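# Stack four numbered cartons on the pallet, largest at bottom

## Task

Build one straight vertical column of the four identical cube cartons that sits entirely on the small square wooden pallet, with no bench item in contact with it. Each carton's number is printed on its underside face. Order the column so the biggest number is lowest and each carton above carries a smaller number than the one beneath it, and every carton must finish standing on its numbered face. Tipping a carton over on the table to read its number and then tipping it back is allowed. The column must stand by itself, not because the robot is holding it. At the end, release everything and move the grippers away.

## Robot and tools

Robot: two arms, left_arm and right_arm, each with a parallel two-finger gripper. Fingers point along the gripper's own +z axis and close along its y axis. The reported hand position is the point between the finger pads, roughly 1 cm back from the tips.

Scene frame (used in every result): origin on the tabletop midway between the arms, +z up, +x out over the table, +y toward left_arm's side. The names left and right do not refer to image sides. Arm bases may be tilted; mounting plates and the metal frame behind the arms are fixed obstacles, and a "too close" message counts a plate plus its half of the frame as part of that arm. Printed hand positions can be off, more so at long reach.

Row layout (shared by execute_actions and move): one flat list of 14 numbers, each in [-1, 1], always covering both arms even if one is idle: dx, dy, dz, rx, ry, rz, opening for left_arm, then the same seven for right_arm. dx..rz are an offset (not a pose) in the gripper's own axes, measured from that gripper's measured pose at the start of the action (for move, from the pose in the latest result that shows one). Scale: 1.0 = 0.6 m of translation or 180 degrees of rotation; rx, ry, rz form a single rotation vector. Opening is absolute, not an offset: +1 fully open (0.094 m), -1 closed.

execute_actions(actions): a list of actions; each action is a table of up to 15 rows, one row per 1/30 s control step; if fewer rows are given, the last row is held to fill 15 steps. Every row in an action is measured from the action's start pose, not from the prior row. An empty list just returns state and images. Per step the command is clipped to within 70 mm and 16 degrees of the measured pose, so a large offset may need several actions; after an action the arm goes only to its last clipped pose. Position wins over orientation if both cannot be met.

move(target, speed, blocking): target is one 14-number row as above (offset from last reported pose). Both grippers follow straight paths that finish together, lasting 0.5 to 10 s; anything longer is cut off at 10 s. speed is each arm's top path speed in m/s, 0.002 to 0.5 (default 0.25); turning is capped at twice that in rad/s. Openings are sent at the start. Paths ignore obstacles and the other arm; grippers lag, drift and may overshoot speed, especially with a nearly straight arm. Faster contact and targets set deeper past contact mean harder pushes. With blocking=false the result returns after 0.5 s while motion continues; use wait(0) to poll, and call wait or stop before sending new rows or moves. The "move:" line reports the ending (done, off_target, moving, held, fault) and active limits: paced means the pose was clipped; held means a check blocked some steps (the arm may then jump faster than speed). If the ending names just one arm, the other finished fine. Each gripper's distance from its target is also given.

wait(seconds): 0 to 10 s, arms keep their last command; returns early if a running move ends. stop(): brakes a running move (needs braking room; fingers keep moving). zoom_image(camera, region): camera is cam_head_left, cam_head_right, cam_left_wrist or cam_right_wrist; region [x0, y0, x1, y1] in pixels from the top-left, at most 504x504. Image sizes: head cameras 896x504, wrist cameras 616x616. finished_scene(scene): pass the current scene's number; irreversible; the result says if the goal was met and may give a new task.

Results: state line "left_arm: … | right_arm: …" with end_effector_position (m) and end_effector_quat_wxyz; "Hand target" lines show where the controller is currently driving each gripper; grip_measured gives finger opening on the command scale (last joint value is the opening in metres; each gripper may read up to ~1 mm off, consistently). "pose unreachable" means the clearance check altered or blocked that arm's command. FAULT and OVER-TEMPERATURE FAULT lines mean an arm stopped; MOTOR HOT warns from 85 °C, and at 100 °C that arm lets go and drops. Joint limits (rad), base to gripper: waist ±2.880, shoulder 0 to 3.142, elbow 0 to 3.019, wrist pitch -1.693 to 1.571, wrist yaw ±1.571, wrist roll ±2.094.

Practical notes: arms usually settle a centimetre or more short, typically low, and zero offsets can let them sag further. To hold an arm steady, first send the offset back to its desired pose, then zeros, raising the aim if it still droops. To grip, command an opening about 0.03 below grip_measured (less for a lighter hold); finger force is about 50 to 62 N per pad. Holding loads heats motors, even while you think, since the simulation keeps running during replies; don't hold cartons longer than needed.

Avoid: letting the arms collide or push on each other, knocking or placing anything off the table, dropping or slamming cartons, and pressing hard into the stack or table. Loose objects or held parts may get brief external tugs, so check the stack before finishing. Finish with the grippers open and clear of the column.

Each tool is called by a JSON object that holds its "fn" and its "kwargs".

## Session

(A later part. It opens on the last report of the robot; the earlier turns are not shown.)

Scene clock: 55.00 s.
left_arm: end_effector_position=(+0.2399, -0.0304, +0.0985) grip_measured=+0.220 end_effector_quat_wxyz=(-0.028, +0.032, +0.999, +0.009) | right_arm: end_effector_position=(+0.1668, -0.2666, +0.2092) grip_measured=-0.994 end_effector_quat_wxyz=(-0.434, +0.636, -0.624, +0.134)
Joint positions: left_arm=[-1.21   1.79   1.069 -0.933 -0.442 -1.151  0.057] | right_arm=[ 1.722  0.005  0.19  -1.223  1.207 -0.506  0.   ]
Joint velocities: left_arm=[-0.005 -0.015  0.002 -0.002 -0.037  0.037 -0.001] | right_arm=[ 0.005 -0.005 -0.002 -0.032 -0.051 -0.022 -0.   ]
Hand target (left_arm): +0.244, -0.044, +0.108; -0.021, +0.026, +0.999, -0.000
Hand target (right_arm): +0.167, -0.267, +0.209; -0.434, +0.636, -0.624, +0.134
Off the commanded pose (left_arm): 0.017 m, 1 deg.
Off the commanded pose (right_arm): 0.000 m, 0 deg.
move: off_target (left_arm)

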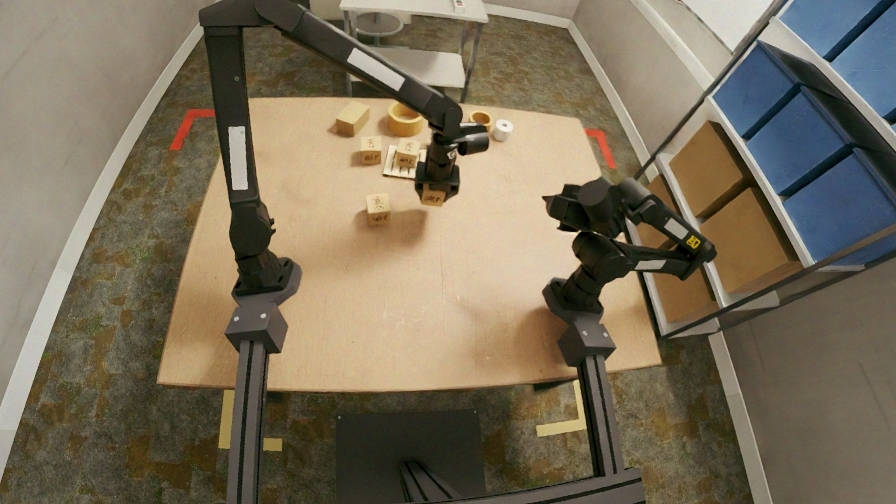

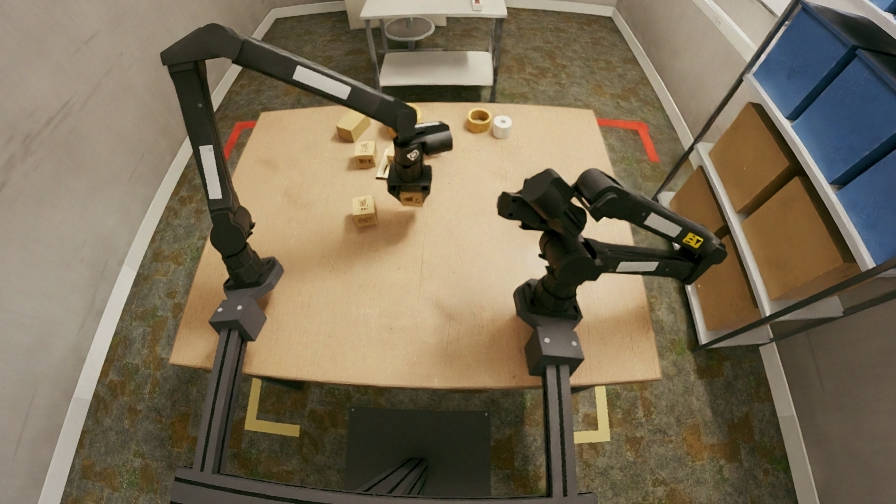

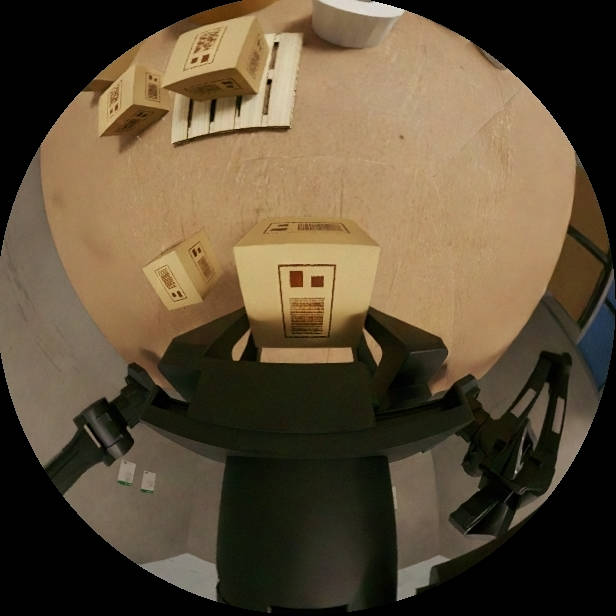

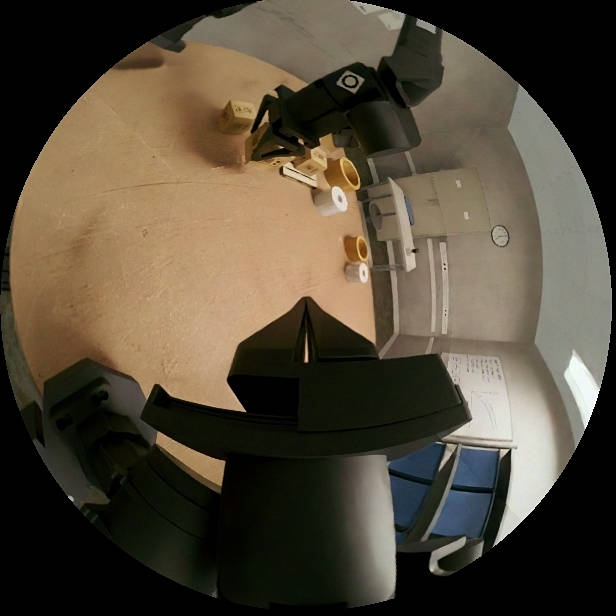

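{"fn": "move", "kwargs": {"target": [0,-0.03,0.116,0.006,-0.018,-0.02,0.17,0,0,0,0,0,0,-1], "speed": 0.06}}

{"fn": "move", "kwargs": {"target": [0,0,0,0,0,0,1,0,0,0,0,0,0,-1]}}

{"fn": "move", "kwargs": {"target": [-0.008,-0.01,-0.19,0,0,0,1,0,0,0,0,0,0,-1]}}

{"fn": "move", "kwargs": {"target": [-0.36,0.29,-0.025,0,0,0,1,0,0,0,0,0,0,-1]}}

Scene clock: 56.87 s.
left_arm: end_effector_position=(+0.2328, -0.0470, +0.0344) grip_measured=+0.220 end_effector_quat_wxyz=(-0.001, +0.004, +1.000, -0.002) | right_arm: end_effector_position=(+0.1668, -0.2666, +0.2092) grip_measured=-0.994 end_effector_quat_wxyz=(-0.434, +0.636, -0.624, +0.134)
Joint positions: left_arm=[-1.183  1.918  1.032 -0.708 -0.483 -1.154  0.057] | right_arm=[ 1.722  0.005  0.19  -1.223  1.207 -0.506  0.   ]
Joint velocities: left_arm=[-0.015 -0.005 -0.002 -0.017 -0.037  0.051  0.002] | right_arm=[ 0.015 -0.005  0.022 -0.002 -0.051 -0.095 -0.   ]
Hand target (left_arm): +0.235, -0.047, +0.029; +0.000, +0.000, +1.000, -0.000
Hand target (right_arm): +0.167, -0.267, +0.209; -0.434, +0.636, -0.624, +0.134
Off the commanded pose (left_arm): 0.006 m, 1 deg.
Off the commanded pose (right_arm): 0.000 m, 0 deg.
move: done

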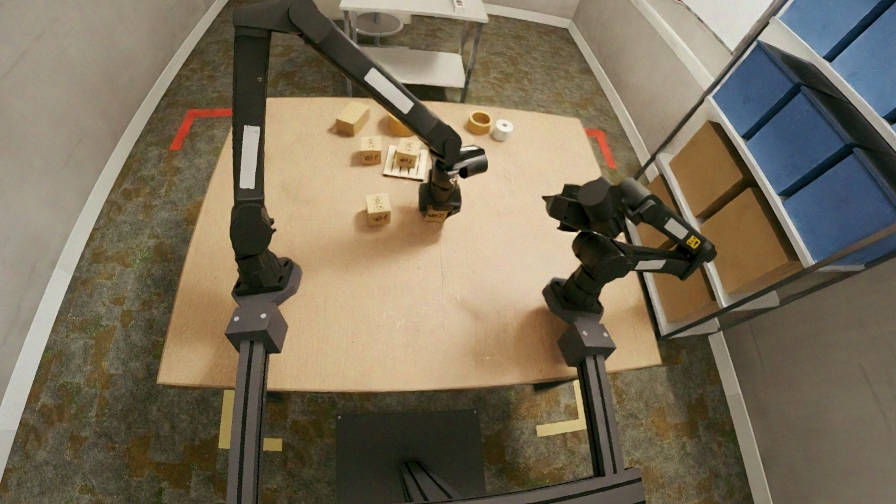

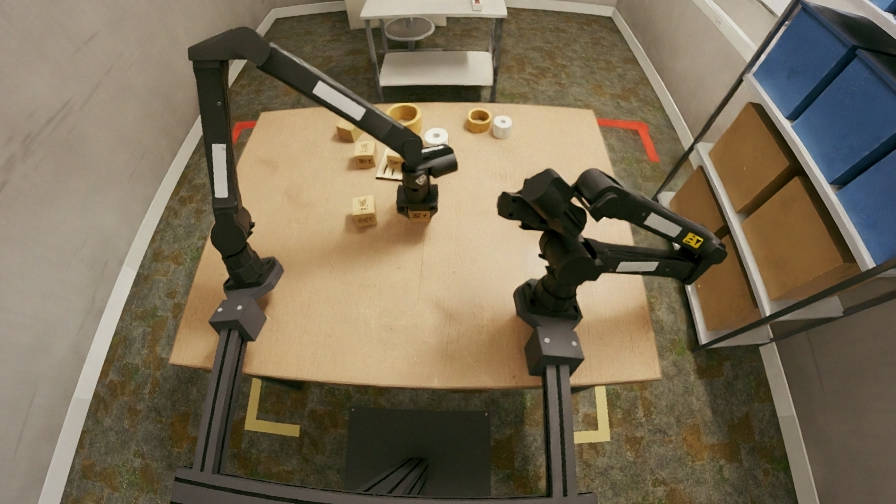

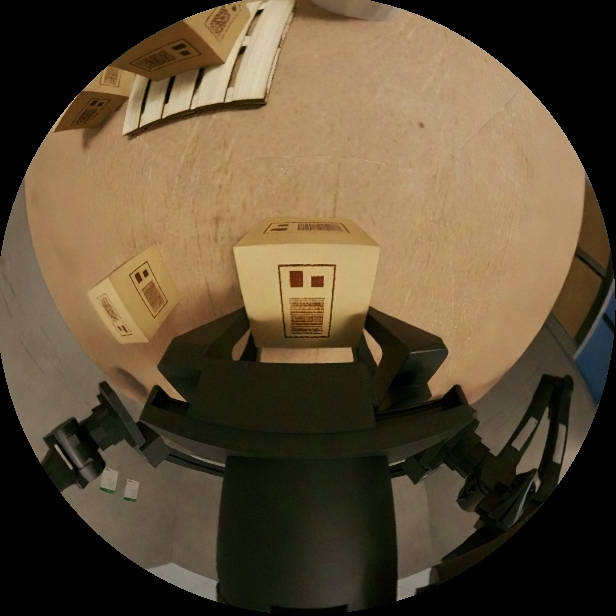

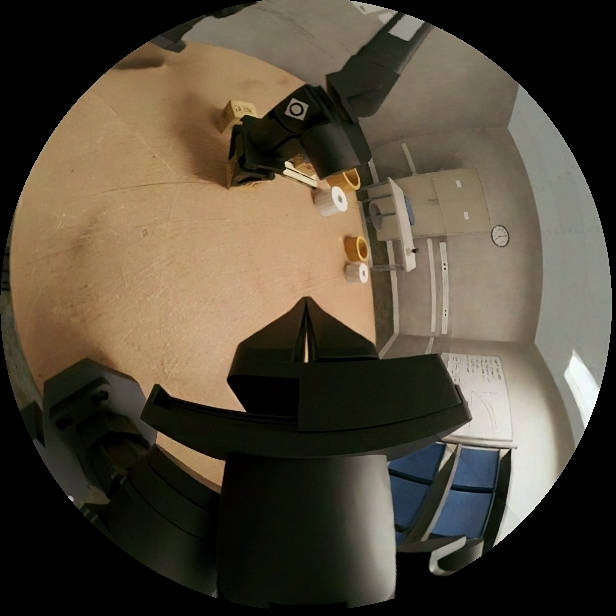

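Scene clock: 57.37 s.
left_arm: end_effector_position=(+0.2328, -0.0470, +0.0344) grip_measured=+1.000 end_effector_quat_wxyz=(-0.001, +0.004, +1.000, -0.002) | right_arm: end_effector_position=(+0.1668, -0.2666, +0.2092) grip_measured=-0.994 end_effector_quat_wxyz=(-0.434, +0.636, -0.624, +0.134)
Joint positions: left_arm=[-1.183  1.918  1.032 -0.708 -0.483 -1.154  0.094] | right_arm=[ 1.722  0.005  0.19  -1.223  1.207 -0.506  0.   ]
Joint velocities: left_arm=[ 0.005 -0.005 -0.007 -0.002  0.066 -0.051  0.   ] | right_arm=[-0.005 -0.005  0.027 -0.007 -0.007 -0.081  0.001]
Hand target (left_arm): +0.233, -0.047, +0.034; -0.001, +0.004, +1.000, -0.002
Hand target (right_arm): +0.167, -0.267, +0.209; -0.434, +0.636, -0.624, +0.134
Off the commanded pose (left_arm): 0.000 m, 0 deg.
Off the commanded pose (right_arm): 0.000 m, 0 deg.
move: done

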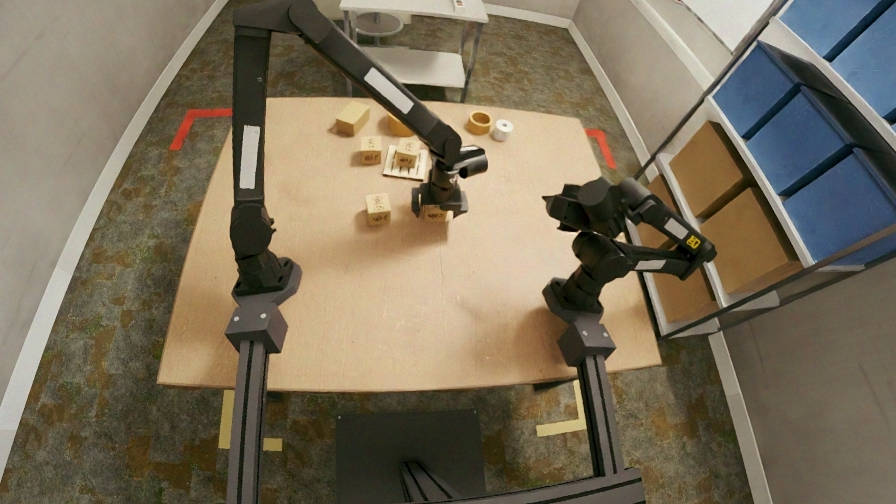

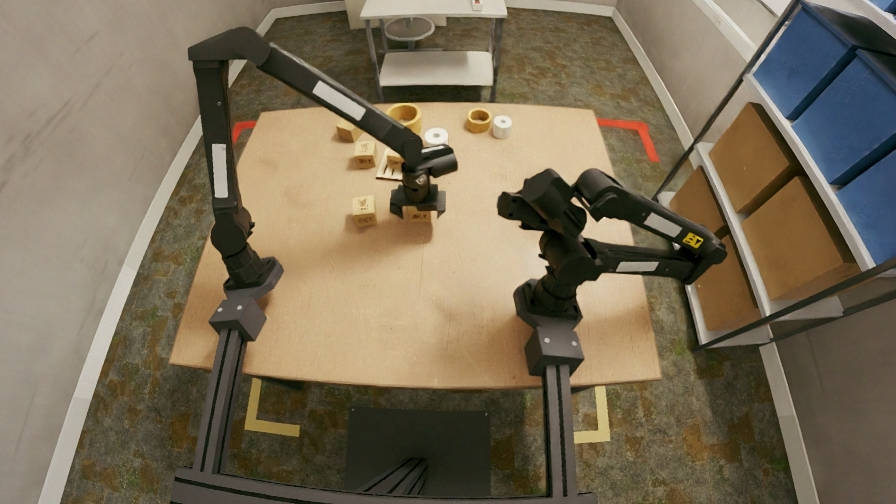

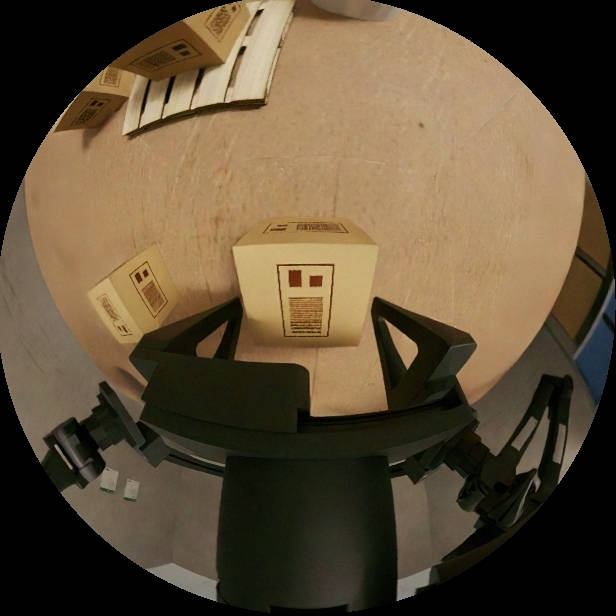

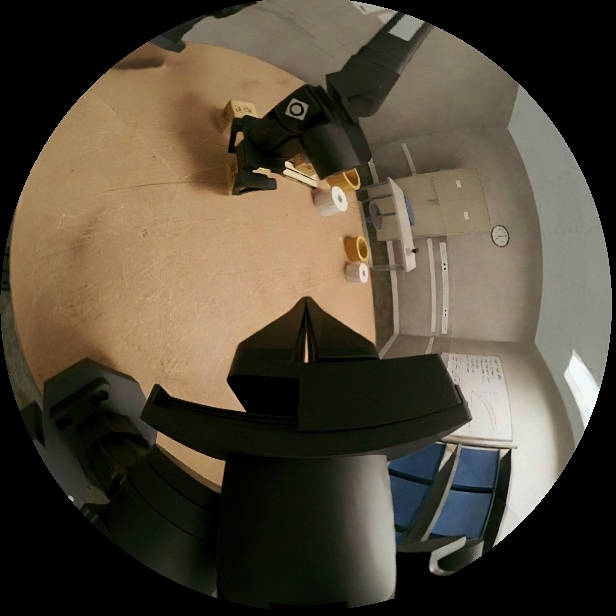

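Scene clock: 58.27 s.
left_arm: end_effector_position=(+0.2345, -0.0459, +0.1434) grip_measured=+1.000 end_effector_quat_wxyz=(-0.001, +0.014, +1.000, +0.002) | right_arm: end_effector_position=(+0.1668, -0.2666, +0.2092) grip_measured=-0.994 end_effector_quat_wxyz=(-0.434, +0.636, -0.624, +0.134)
Joint positions: left_arm=[-1.291  1.758  1.125 -1.026 -0.481 -1.262  0.094] | right_arm=[ 1.722  0.005  0.19  -1.223  1.207 -0.506  0.   ]
Joint velocities: left_arm=[-0.005 -0.005  0.007 -0.007  0.022 -0.051  0.   ] | right_arm=[ 0.005 -0.015  0.007  0.007  0.022 -0.037 -0.001]
Hand target (left_arm): +0.238, -0.052, +0.148; -0.000, +0.005, +1.000, -0.002
Hand target (right_arm): +0.167, -0.267, +0.209; -0.434, +0.636, -0.624, +0.134
Off the commanded pose (left_arm): 0.009 m, 1 deg.
Off the commanded pose (right_arm): 0.000 m, 0 deg.
move: done

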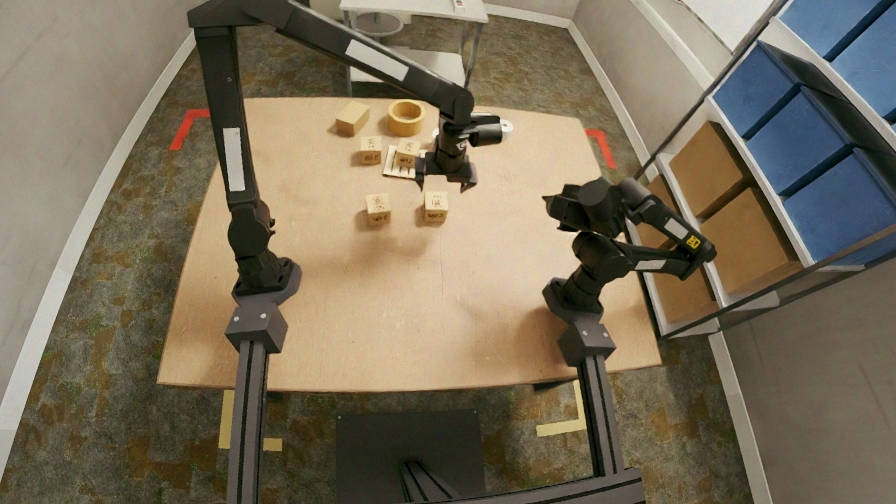

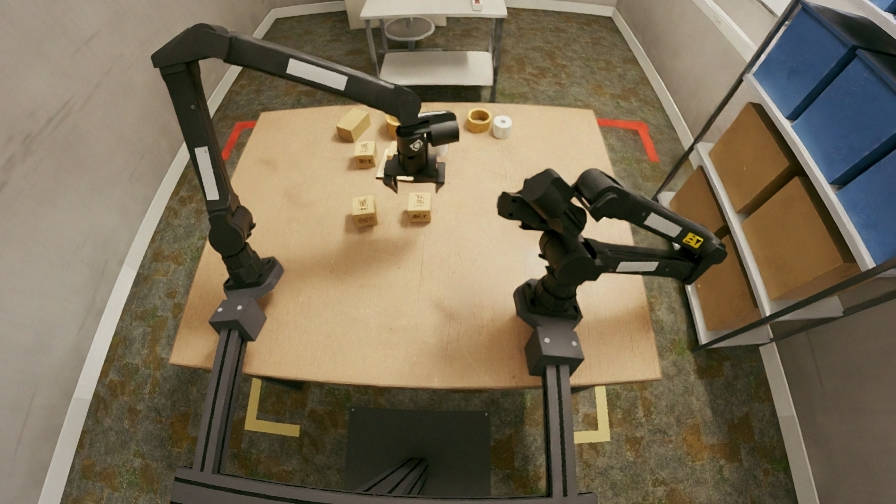

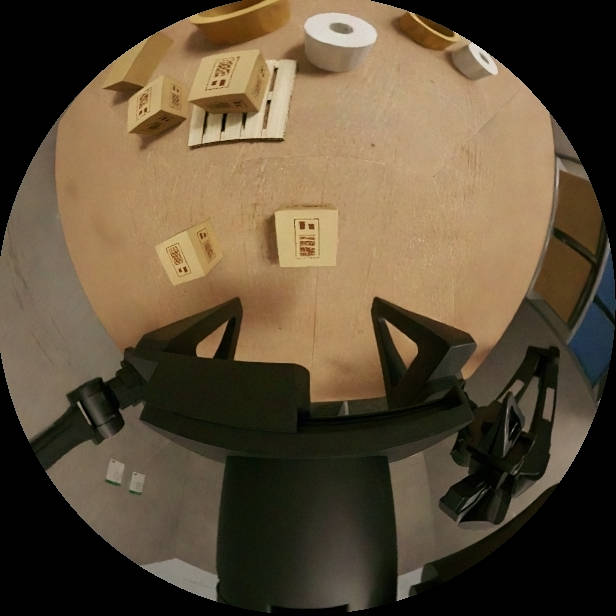

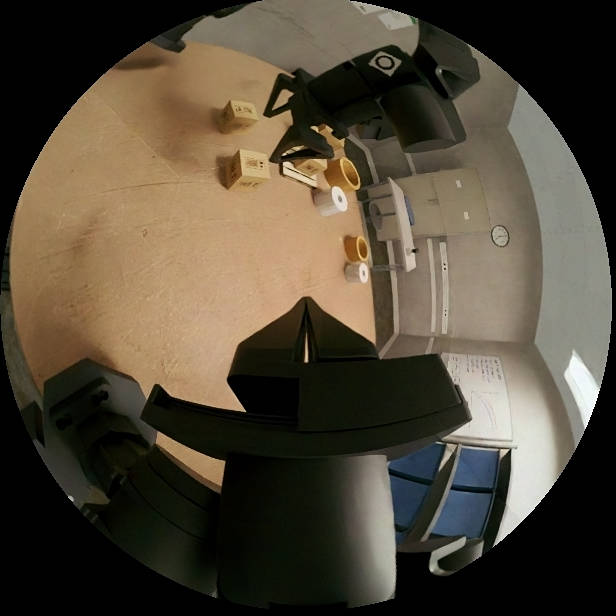

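Scene clock: 59.97 s.
left_arm: end_effector_position=(+0.4427, +0.1264, +0.1420) grip_measured=+1.000 end_effector_quat_wxyz=(-0.015, +0.011, +1.000, +0.013) | right_arm: end_effector_position=(+0.1668, -0.2666, +0.2092) grip_measured=-0.994 end_effector_quat_wxyz=(-0.434, +0.636, -0.624, +0.134)
Joint positions: left_arm=[-0.745  1.49   1.152 -1.078 -0.45  -0.672  0.094] | right_arm=[ 1.722  0.005  0.19  -1.223  1.207 -0.506  0.   ]
Joint velocities: left_arm=[ 0.005 -0.005 -0.007 -0.012  0.022  0.022  0.   ] | right_arm=[ 0.005 -0.005  0.007  0.007 -0.081  0.022  0.   ]
Hand target (left_arm): +0.454, +0.123, +0.157; -0.004, +0.013, +1.000, +0.001
Hand target (right_arm): +0.167, -0.267, +0.209; -0.434, +0.636, -0.624, +0.134
Off the commanded pose (left_arm): 0.021 m, 2 deg.
Off the commanded pose (right_arm): 0.000 m, 0 deg.
move: off_target (left_arm)

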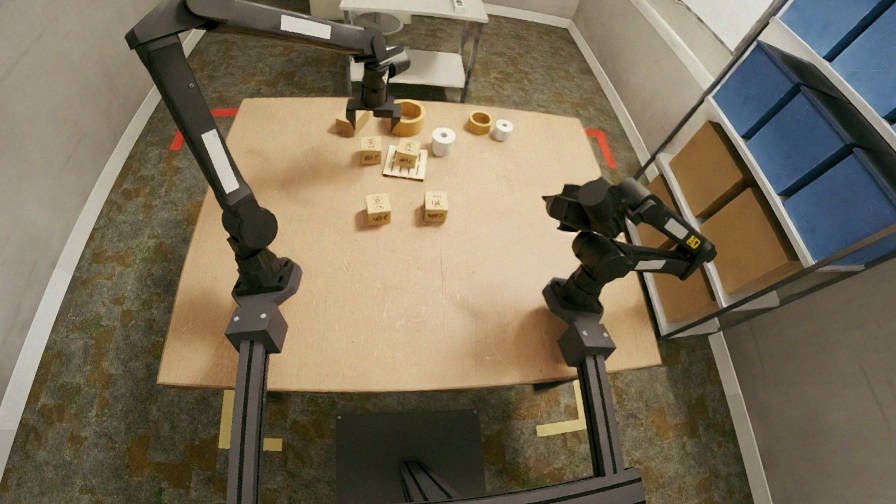

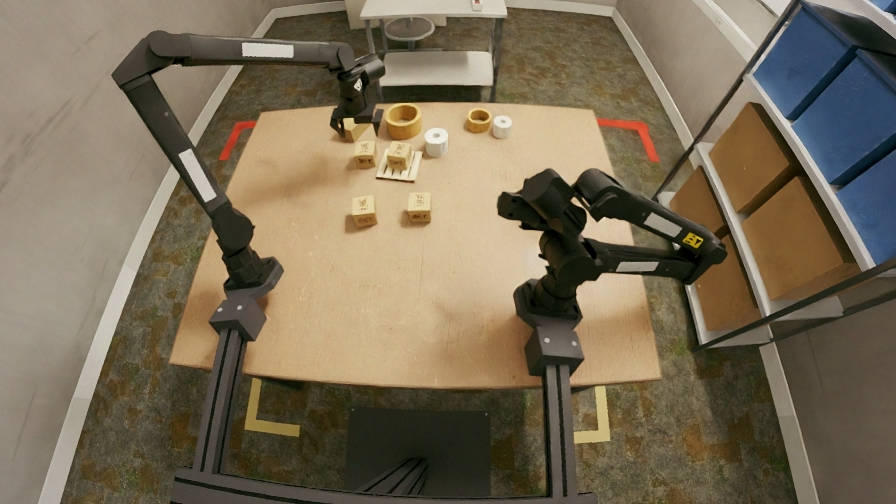

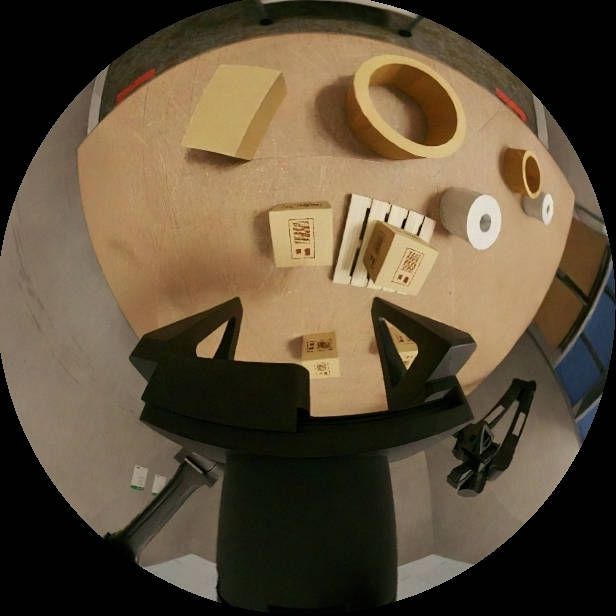

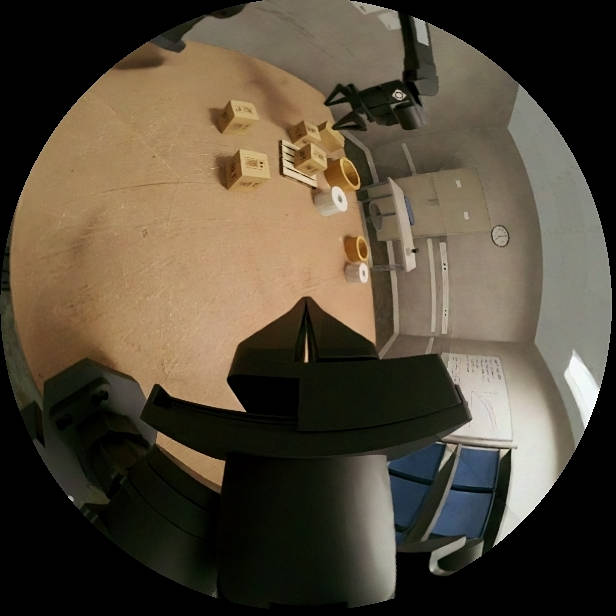

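{"fn": "move", "kwargs": {"target": [0,0.011,0.176,0.008,-0.01,-0.02,0.75,0,0,0,0,0,0,-1], "speed": 0.08}}

Scene clock: 62.03 s.
left_arm: end_effector_position=(+0.4390, +0.1354, +0.0427) grip_measured=+0.752 end_effector_quat_wxyz=(+0.003, -0.025, +1.000, -0.000) | right_arm: end_effector_position=(+0.1668, -0.2666, +0.2092) grip_measured=-0.994 end_effector_quat_wxyz=(-0.434, +0.636, -0.624, +0.134)
Joint positions: left_arm=[-0.636  1.593  1.007 -0.733 -0.427 -0.605  0.082] | right_arm=[ 1.722  0.005  0.19  -1.223  1.207 -0.506  0.   ]
Joint velocities: left_arm=[-0.005  0.005 -0.012  0.007  0.007 -0.007 -0.   ] | right_arm=[-0.015  0.005  0.037  0.002 -0.007 -0.007 -0.   ]
Hand target (left_arm): +0.440, +0.135, +0.036; +0.000, -0.021, +1.000, +0.000
Hand target (right_arm): +0.167, -0.267, +0.209; -0.434, +0.636, -0.624, +0.134
Off the commanded pose (left_arm): 0.006 m, 0 deg.
Off the commanded pose (right_arm): 0.000 m, 0 deg.
move: done

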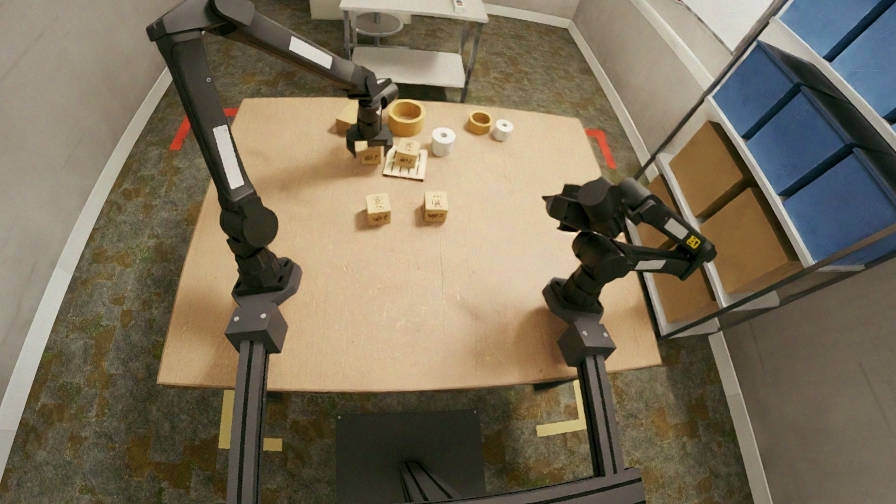

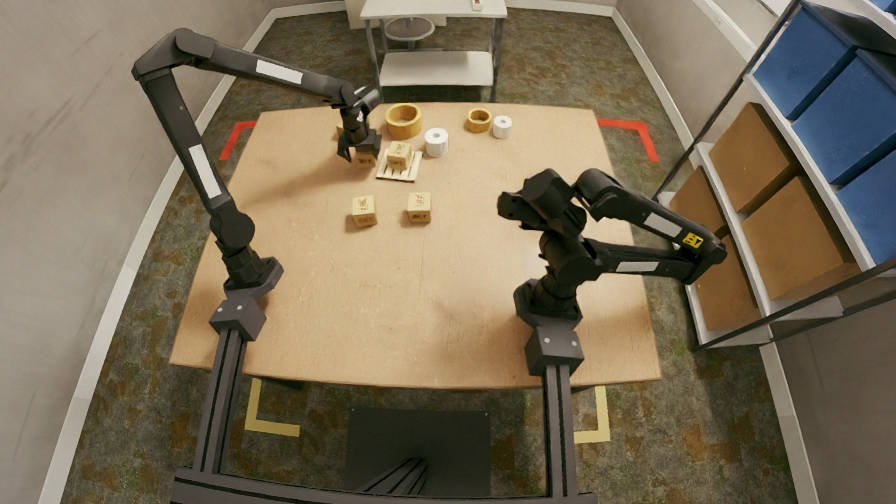

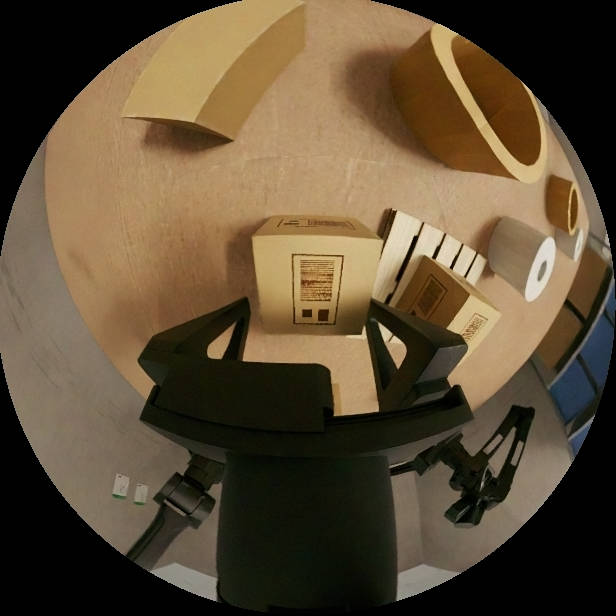

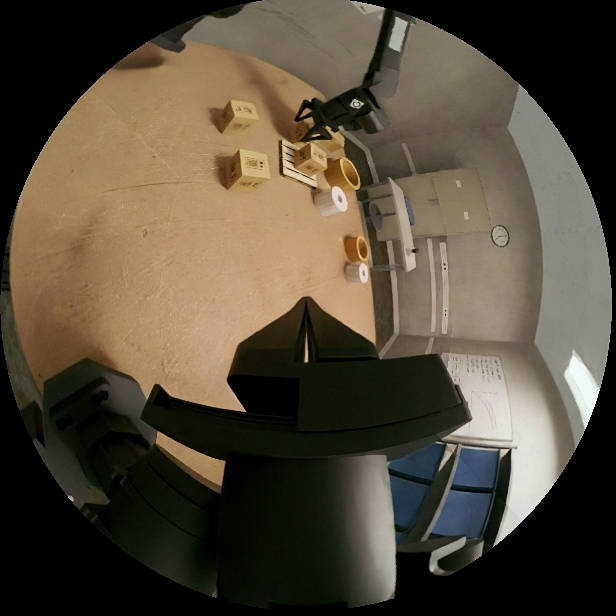

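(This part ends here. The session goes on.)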